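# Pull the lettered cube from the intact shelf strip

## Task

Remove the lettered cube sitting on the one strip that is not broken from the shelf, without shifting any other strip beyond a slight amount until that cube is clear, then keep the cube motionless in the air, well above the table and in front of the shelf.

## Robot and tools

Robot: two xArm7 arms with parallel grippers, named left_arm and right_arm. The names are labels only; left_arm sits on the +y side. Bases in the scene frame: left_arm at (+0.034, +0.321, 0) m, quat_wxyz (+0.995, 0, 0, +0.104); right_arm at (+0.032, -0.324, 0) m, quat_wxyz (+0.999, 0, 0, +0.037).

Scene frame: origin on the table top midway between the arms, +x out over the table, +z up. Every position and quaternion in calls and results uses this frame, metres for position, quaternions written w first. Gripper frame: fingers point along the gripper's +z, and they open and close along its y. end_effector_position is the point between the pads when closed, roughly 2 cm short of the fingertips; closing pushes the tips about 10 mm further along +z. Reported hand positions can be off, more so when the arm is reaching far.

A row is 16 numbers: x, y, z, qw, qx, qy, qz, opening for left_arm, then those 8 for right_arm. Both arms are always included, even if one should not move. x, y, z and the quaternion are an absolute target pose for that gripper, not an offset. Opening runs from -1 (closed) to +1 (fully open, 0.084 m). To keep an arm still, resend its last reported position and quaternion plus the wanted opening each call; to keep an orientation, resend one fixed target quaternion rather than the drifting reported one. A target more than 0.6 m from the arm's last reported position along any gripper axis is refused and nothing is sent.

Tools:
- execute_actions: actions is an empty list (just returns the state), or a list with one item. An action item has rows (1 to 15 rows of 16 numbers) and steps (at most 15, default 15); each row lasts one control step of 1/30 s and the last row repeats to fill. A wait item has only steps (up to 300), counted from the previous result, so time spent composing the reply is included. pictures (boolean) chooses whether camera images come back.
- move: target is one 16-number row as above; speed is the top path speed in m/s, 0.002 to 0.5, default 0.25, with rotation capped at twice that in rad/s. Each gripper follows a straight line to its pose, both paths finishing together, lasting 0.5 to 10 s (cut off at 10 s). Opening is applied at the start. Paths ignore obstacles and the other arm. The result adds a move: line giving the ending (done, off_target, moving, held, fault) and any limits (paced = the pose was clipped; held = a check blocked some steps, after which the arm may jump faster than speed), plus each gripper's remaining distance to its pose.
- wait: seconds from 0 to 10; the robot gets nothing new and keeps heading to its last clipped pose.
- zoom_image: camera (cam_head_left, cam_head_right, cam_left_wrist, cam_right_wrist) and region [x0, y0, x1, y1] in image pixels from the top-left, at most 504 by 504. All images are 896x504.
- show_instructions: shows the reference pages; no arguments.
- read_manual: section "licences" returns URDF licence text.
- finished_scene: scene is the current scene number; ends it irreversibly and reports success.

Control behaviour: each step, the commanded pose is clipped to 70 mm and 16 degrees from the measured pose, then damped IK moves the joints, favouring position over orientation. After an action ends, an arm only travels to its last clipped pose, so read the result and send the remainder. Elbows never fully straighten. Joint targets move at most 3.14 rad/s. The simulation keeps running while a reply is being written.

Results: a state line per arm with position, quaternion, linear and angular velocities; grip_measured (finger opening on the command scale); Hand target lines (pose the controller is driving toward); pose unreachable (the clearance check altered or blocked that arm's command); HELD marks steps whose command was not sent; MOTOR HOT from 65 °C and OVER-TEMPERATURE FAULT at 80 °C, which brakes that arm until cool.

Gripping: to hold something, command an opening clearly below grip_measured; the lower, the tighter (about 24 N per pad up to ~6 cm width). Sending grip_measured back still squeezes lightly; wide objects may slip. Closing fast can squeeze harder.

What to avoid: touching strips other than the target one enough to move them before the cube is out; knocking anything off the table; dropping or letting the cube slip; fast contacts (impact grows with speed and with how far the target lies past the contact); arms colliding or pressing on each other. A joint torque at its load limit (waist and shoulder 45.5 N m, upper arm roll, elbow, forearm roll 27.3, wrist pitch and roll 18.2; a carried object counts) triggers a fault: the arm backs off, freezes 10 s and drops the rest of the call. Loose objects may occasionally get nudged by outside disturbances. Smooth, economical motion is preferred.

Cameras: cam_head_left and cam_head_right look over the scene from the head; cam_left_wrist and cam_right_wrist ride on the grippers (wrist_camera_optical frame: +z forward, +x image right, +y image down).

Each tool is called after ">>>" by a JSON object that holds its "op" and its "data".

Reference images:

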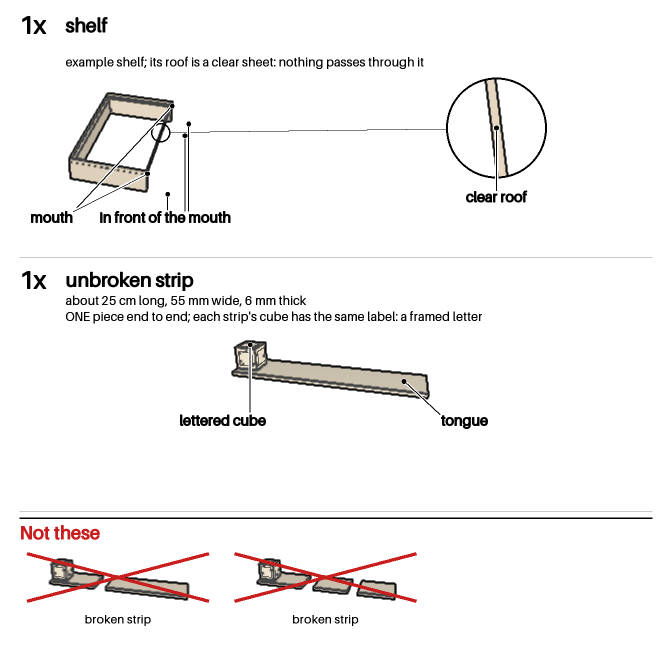

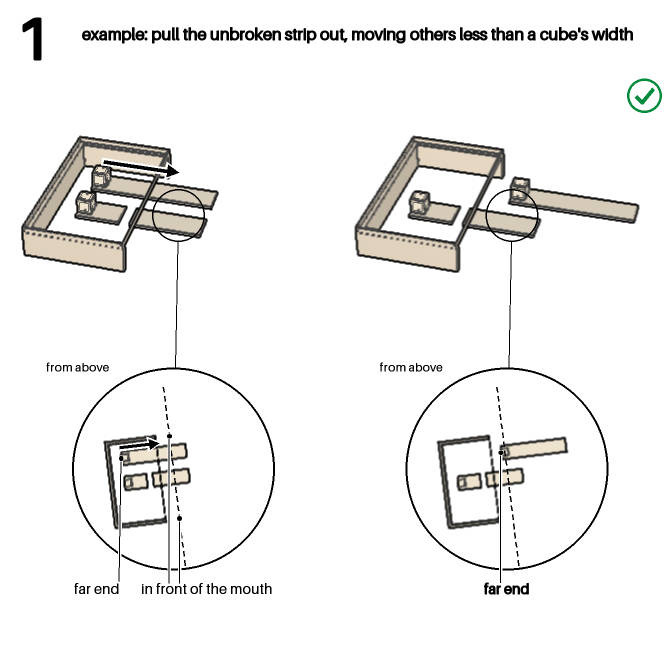

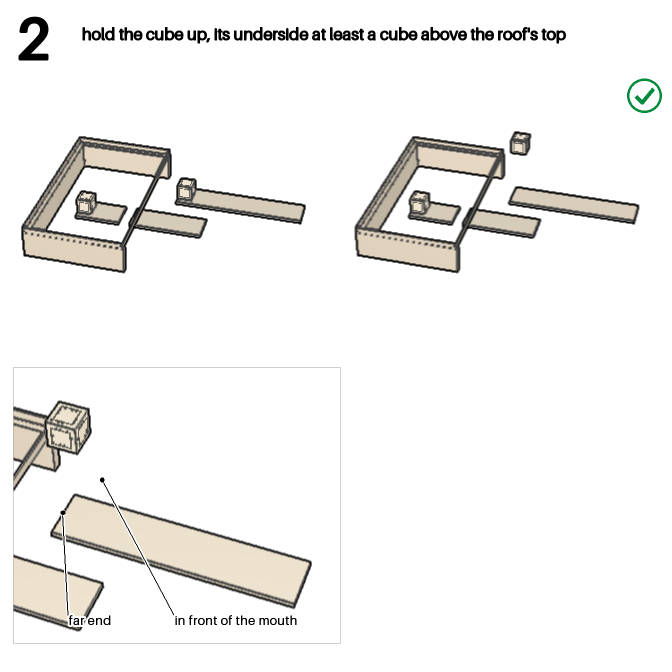

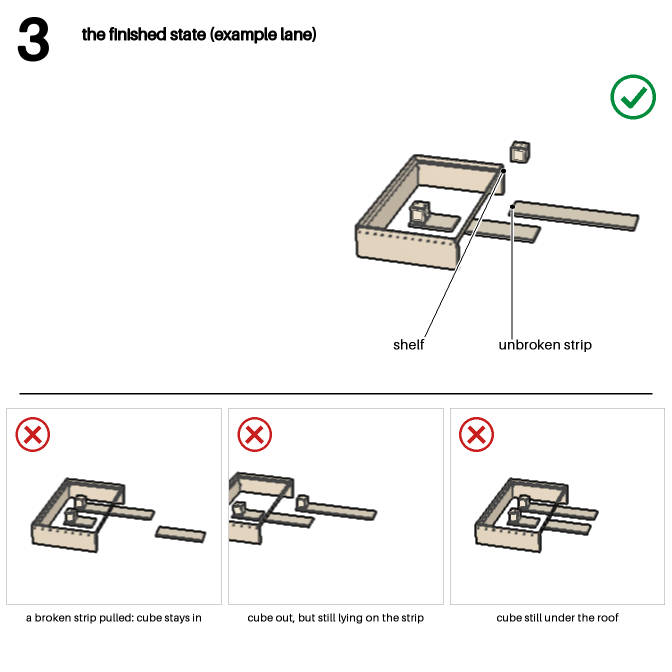

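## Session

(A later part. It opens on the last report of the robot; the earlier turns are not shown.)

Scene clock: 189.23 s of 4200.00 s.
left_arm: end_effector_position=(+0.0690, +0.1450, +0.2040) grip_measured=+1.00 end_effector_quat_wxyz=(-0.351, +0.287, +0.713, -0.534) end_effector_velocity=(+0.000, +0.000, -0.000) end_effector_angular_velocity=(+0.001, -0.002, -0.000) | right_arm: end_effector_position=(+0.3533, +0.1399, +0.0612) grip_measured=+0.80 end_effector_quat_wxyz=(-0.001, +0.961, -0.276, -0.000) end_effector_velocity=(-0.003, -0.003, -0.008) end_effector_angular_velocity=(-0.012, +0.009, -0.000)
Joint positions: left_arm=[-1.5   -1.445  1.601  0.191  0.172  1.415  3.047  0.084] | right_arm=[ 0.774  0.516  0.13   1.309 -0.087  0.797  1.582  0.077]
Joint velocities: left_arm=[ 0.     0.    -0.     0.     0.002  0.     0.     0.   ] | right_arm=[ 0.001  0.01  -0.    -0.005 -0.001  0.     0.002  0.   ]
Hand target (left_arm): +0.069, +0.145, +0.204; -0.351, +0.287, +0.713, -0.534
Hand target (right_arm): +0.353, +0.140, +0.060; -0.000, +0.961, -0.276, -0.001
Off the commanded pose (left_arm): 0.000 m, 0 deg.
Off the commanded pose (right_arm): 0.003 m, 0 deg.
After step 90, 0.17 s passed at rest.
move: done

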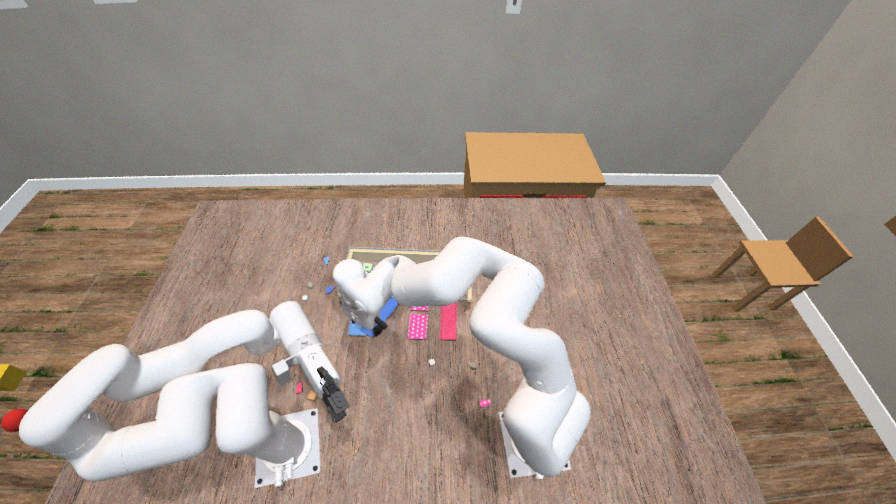

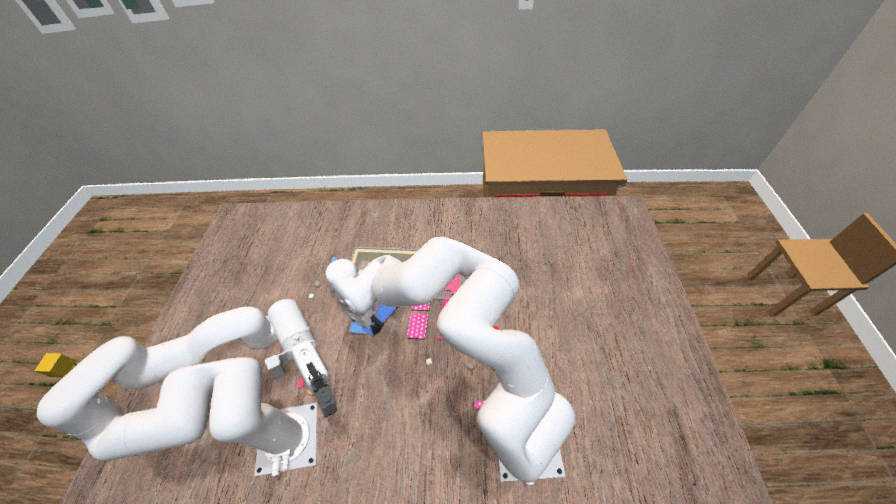

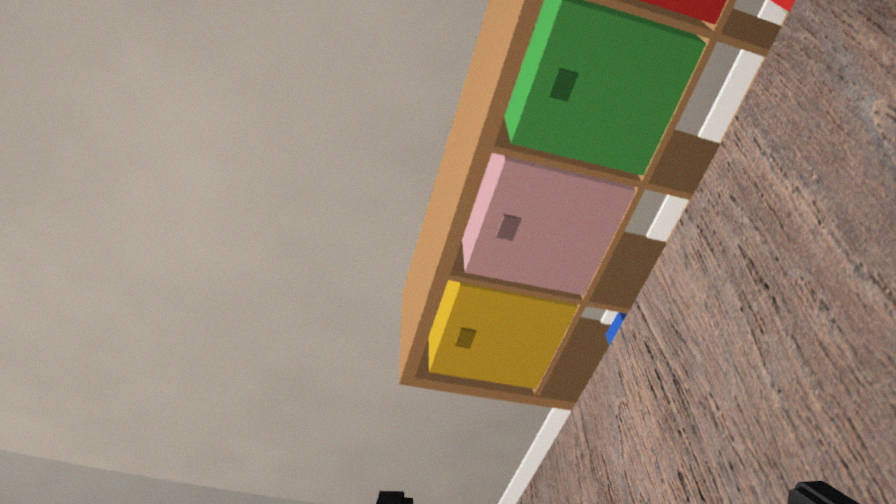

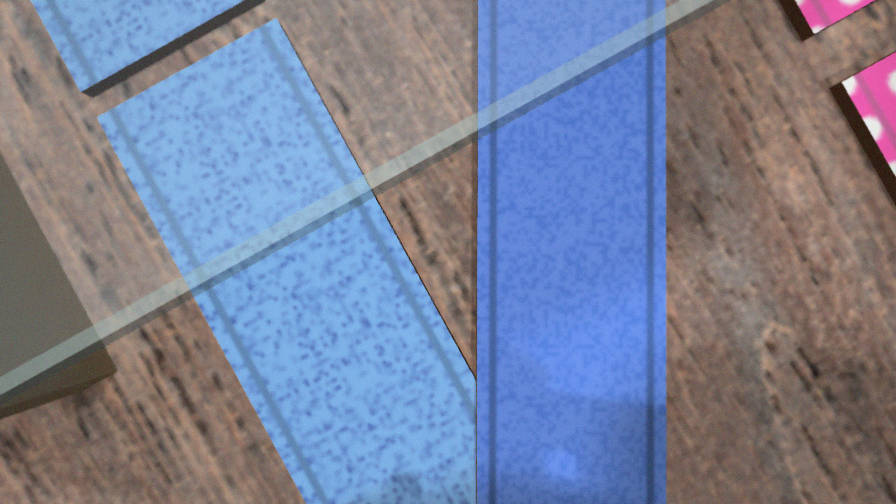

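>>> {"op": "move", "data": {"target": [0.069,0.145,0.204,-0.351,0.287,0.713,-0.534,1,0.355,0.142,0.031,0,0.961,-0.276,0,0.8], "speed": 0.04}}

>>> {"op": "move", "data": {"target": [0.069,0.145,0.204,-0.351,0.287,0.713,-0.534,1,0.355,0.142,0.031,0,0.961,-0.276,0,-1]}}

>>> {"op": "move", "data": {"target": [0.069,0.145,0.204,-0.351,0.287,0.713,-0.534,1,0.355,0.142,0.06,0,0.961,-0.276,0,-1], "speed": 0.04}}

>>> {"op": "move", "data": {"target": [0.069,0.145,0.204,-0.351,0.287,0.713,-0.534,1,0.401,0.215,0.06,0,0.961,-0.276,0,-1], "speed": 0.04}}

>>> {"op": "zoom_image", "data": {"camera": "cam_head_left", "region": [300,220,500,340]}}

Scene clock: 194.70 s of 4200.00 s.
left_arm: end_effector_position=(+0.0690, +0.1450, +0.2040) grip_measured=+1.00 end_effector_quat_wxyz=(-0.351, +0.287, +0.713, -0.534) end_effector_velocity=(+0.000, -0.000, +0.000) end_effector_angular_velocity=(-0.000, +0.000, +0.002) | right_arm: end_effector_position=(+0.3551, +0.1422, +0.0313) grip_measured=+0.80 end_effector_quat_wxyz=(-0.000, +0.961, -0.276, -0.000) end_effector_velocity=(+0.000, +0.002, +0.001) end_effector_angular_velocity=(+0.003, -0.002, +0.000)
Joint positions: left_arm=[-1.5   -1.445  1.601  0.191  0.172  1.415  3.047  0.084] | right_arm=[ 0.78   0.581  0.122  1.316 -0.099  0.74   1.589  0.077]
Joint velocities: left_arm=[-0.    -0.    -0.     0.    -0.001 -0.002 -0.    -0.   ] | right_arm=[ 0.001  0.001 -0.     0.003 -0.    -0.002  0.001  0.   ]
Hand target (left_arm): +0.069, +0.145, +0.204; -0.351, +0.287, +0.713, -0.534
Hand target (right_arm): +0.355, +0.142, +0.031; -0.000, +0.961, -0.276, -0.000
Off the commanded pose (left_arm): 0.000 m, 0 deg.
Off the commanded pose (right_arm): 0.000 m, 0 deg.
After step 90, 1.43 s passed at rest.
move: done

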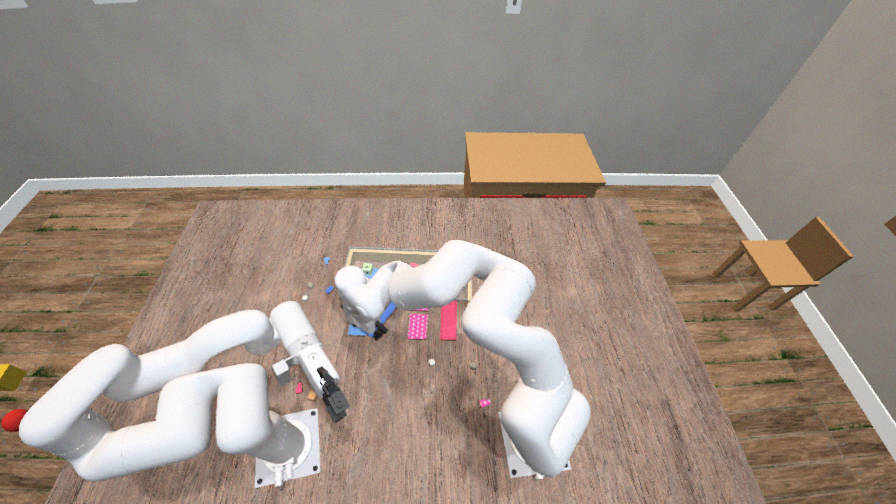

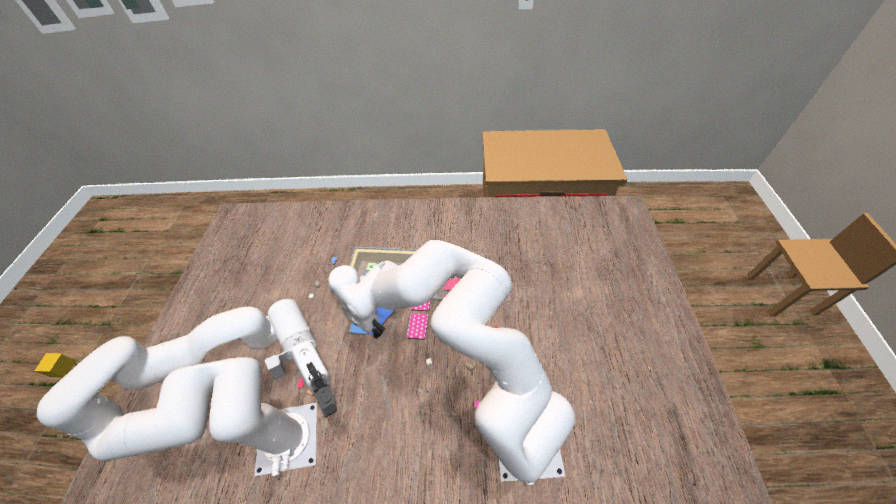

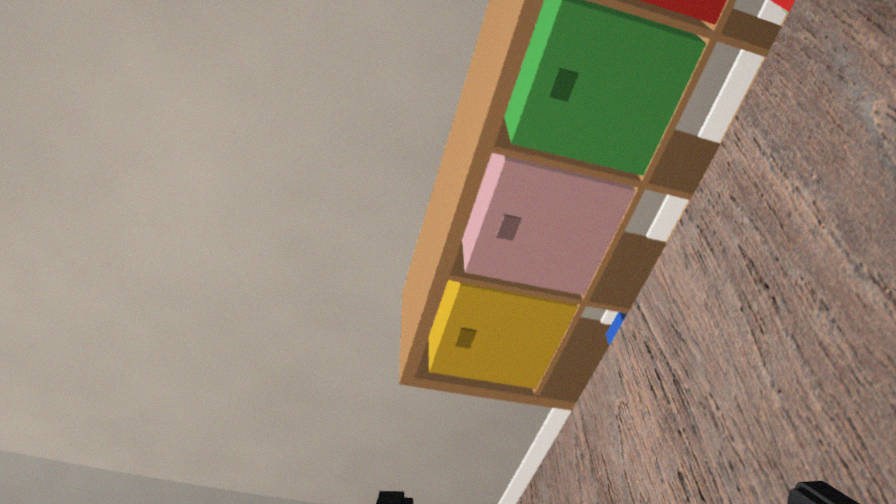

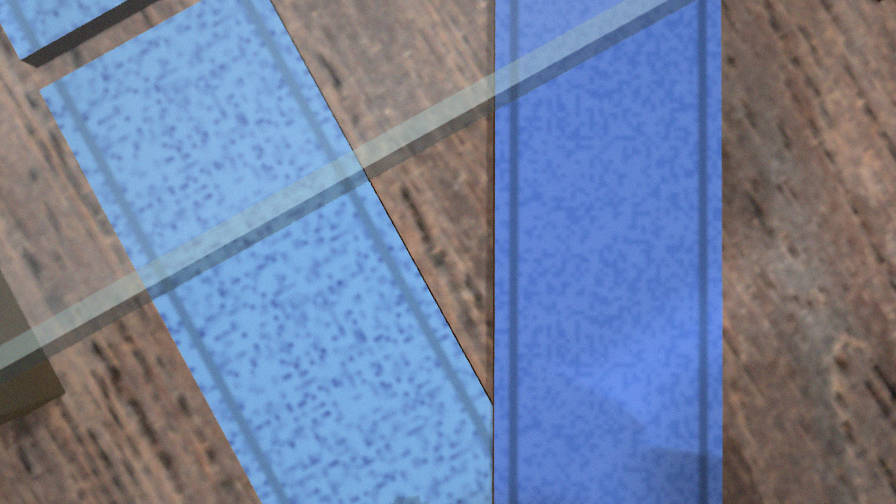

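Scene clock: 195.40 s of 4200.00 s.
left_arm: end_effector_position=(+0.0690, +0.1450, +0.2040) grip_measured=+1.00 end_effector_quat_wxyz=(-0.351, +0.287, +0.713, -0.534) end_effector_velocity=(+0.000, +0.000, -0.000) end_effector_angular_velocity=(+0.000, -0.001, -0.000) | right_arm: end_effector_position=(+0.3552, +0.1422, +0.0313) grip_measured=+0.13 end_effector_quat_wxyz=(-0.000, +0.961, -0.276, +0.000) end_effector_velocity=(-0.000, -0.000, +0.000) end_effector_angular_velocity=(+0.000, +0.000, -0.001)
Joint positions: left_arm=[-1.5   -1.445  1.601  0.191  0.172  1.415  3.047  0.084] | right_arm=[ 0.78   0.58   0.122  1.315 -0.099  0.74   1.589  0.049]
Joint velocities: left_arm=[ 0.     0.    -0.     0.     0.001  0.     0.     0.   ] | right_arm=[-0.    -0.001  0.    -0.001  0.001  0.     0.    -0.   ]
Hand target (left_arm): +0.069, +0.145, +0.204; -0.351, +0.287, +0.713, -0.534
Hand target (right_arm): +0.355, +0.142, +0.031; +0.000, +0.961, -0.276, +0.000
Off the commanded pose (left_arm): 0.000 m, 0 deg.
Off the commanded pose (right_arm): 0.000 m, 0 deg.
move: done

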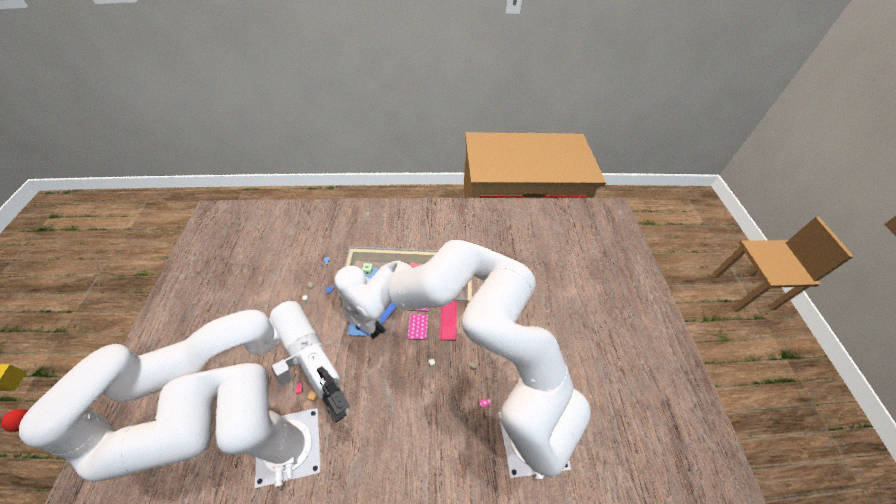

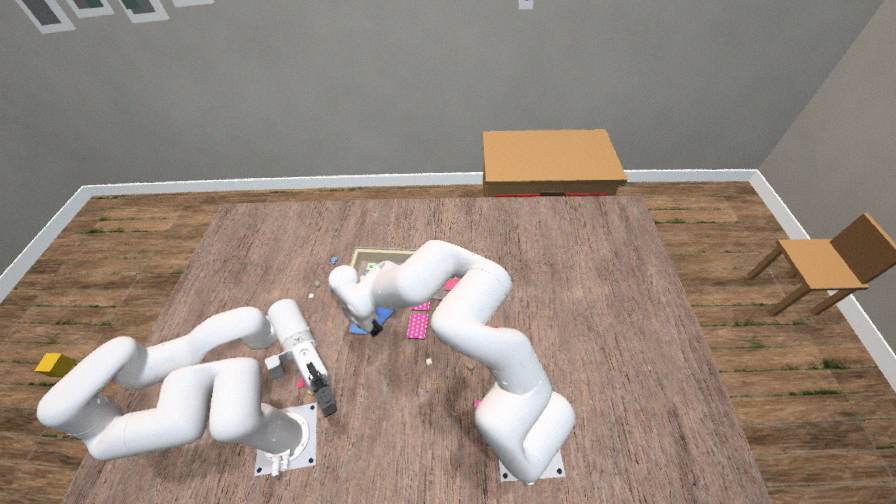

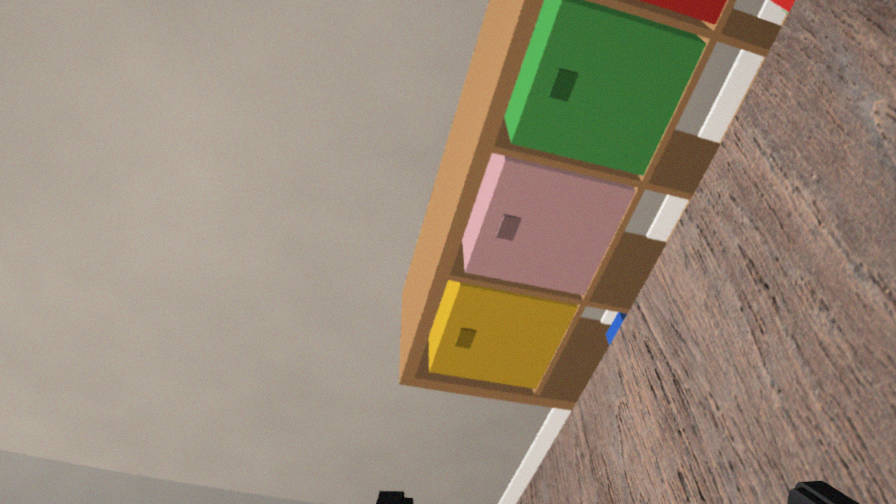

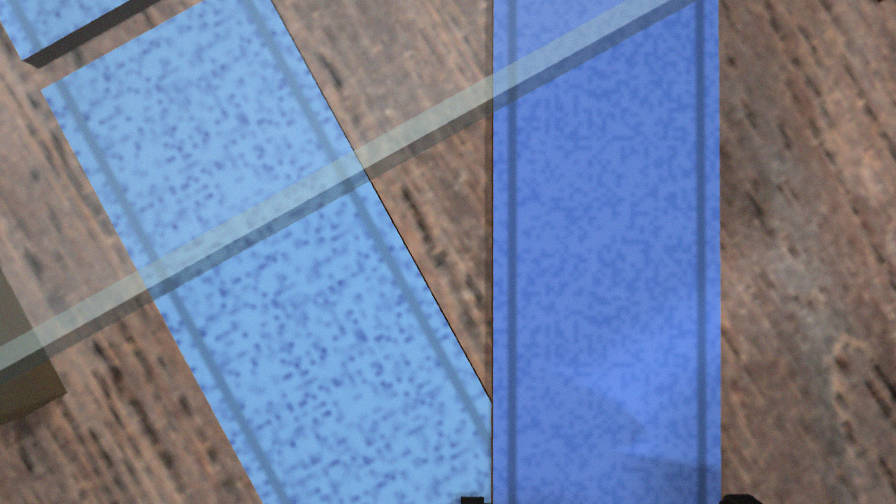

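Scene clock: 196.40 s of 4200.00 s.
left_arm: end_effector_position=(+0.0690, +0.1450, +0.2040) grip_measured=+1.00 end_effector_quat_wxyz=(-0.351, +0.287, +0.713, -0.534) end_effector_velocity=(+0.000, -0.000, +0.000) end_effector_angular_velocity=(-0.000, +0.000, +0.001) | right_arm: end_effector_position=(+0.3549, +0.1418, +0.0597) grip_measured=+0.12 end_effector_quat_wxyz=(+0.000, +0.961, -0.276, -0.000) end_effector_velocity=(-0.001, -0.001, -0.001) end_effector_angular_velocity=(-0.004, +0.002, +0.002)
Joint positions: left_arm=[-1.5   -1.445  1.601  0.191  0.172  1.415  3.047  0.084] | right_arm=[ 0.776  0.527  0.128  1.322 -0.09   0.802  1.583  0.049]
Joint velocities: left_arm=[ 0.    -0.     0.    -0.    -0.    -0.001 -0.    -0.   ] | right_arm=[ 0.001 -0.001  0.    -0.002 -0.     0.003 -0.001 -0.   ]
Hand target (left_arm): +0.069, +0.145, +0.204; -0.351, +0.287, +0.713, -0.534
Hand target (right_arm): +0.355, +0.142, +0.060; +0.000, +0.961, -0.276, +0.000
Off the commanded pose (left_arm): 0.000 m, 0 deg.
Off the commanded pose (right_arm): 0.000 m, 0 deg.
move: done

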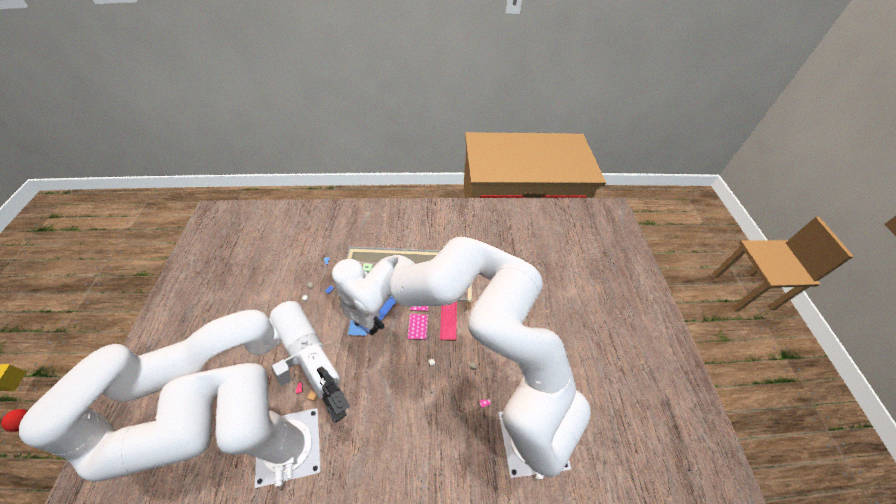

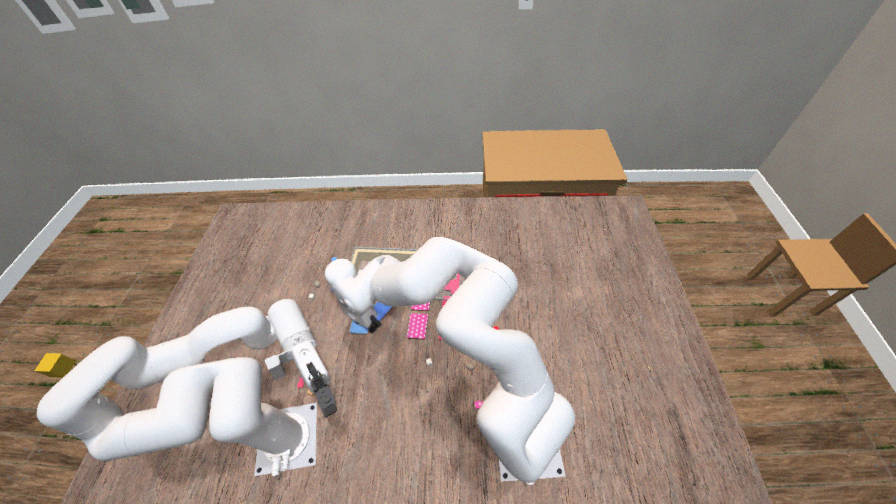

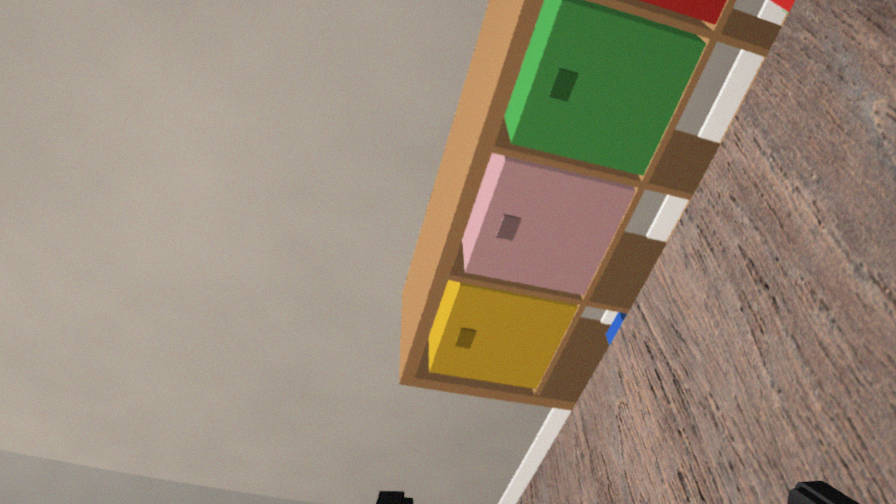

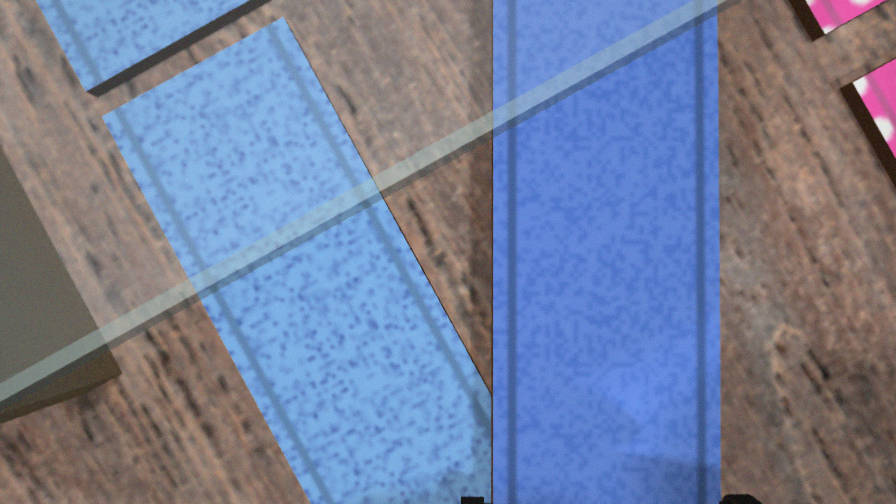

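Scene clock: 198.87 s of 4200.00 s.
left_arm: end_effector_position=(+0.0690, +0.1450, +0.2040) grip_measured=+1.00 end_effector_quat_wxyz=(-0.351, +0.287, +0.713, -0.534) end_effector_velocity=(-0.000, +0.000, +0.000) end_effector_angular_velocity=(-0.000, +0.001, -0.001) | right_arm: end_effector_position=(+0.4009, +0.2147, +0.0604) grip_measured=+0.12 end_effector_quat_wxyz=(-0.000, +0.961, -0.276, -0.000) end_effector_velocity=(+0.001, +0.001, +0.001) end_effector_angular_velocity=(+0.001, -0.000, -0.001)
Joint positions: left_arm=[-1.5   -1.445  1.601  0.191  0.172  1.415  3.047  0.084] | right_arm=[ 0.813  0.808  0.118  1.803 -0.1    1.001  1.584  0.049]
Joint velocities: left_arm=[-0. -0.  0.  0. -0.  0. -0. -0.] | right_arm=[ 0.     0.004 -0.001  0.011  0.001  0.006 -0.001 -0.   ]
Hand target (left_arm): +0.069, +0.145, +0.204; -0.351, +0.287, +0.713, -0.534
Hand target (right_arm): +0.401, +0.215, +0.060; -0.000, +0.961, -0.276, -0.000
Off the commanded pose (left_arm): 0.000 m, 0 deg.
Off the commanded pose (right_arm): 0.000 m, 0 deg.
move: done

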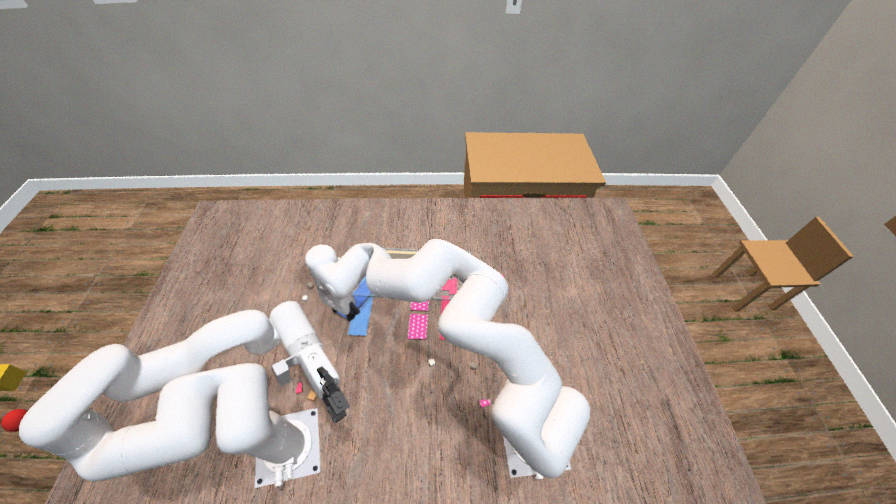

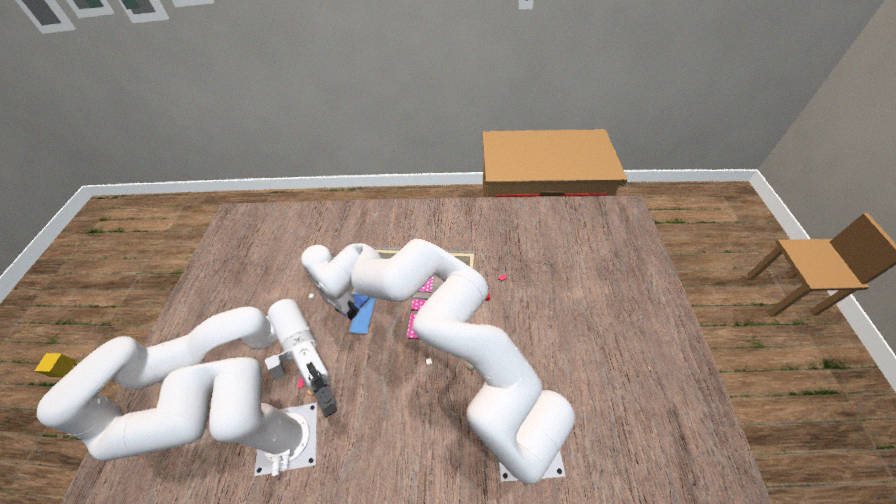

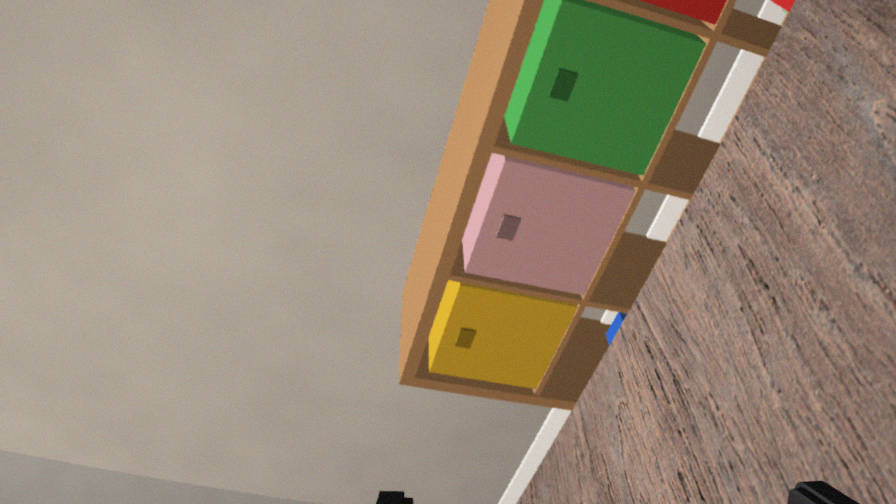

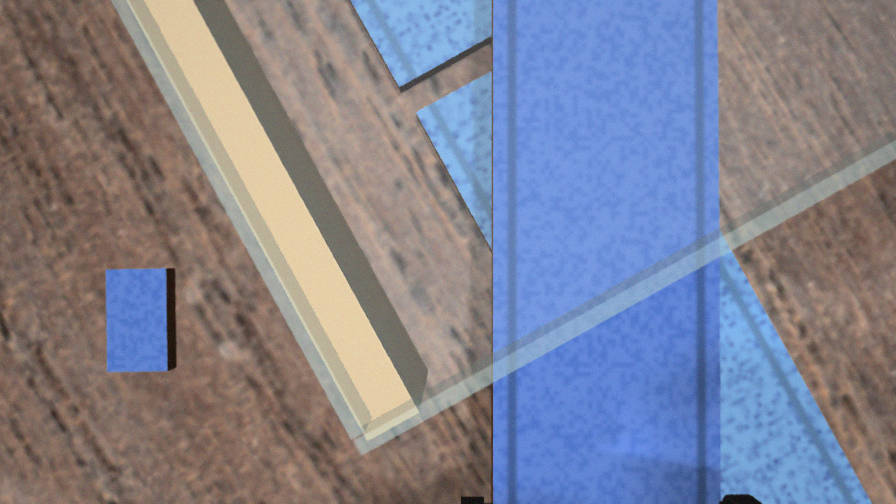

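Region (300, 220, 500, 340) of cam_head_left's 896x504 image, scaled by 2.520, with more detail than that image has; it fills the top 302 rows of this view, and the rest is white.

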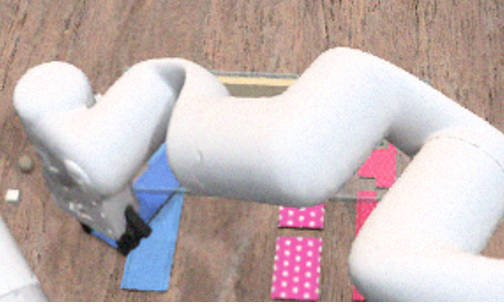

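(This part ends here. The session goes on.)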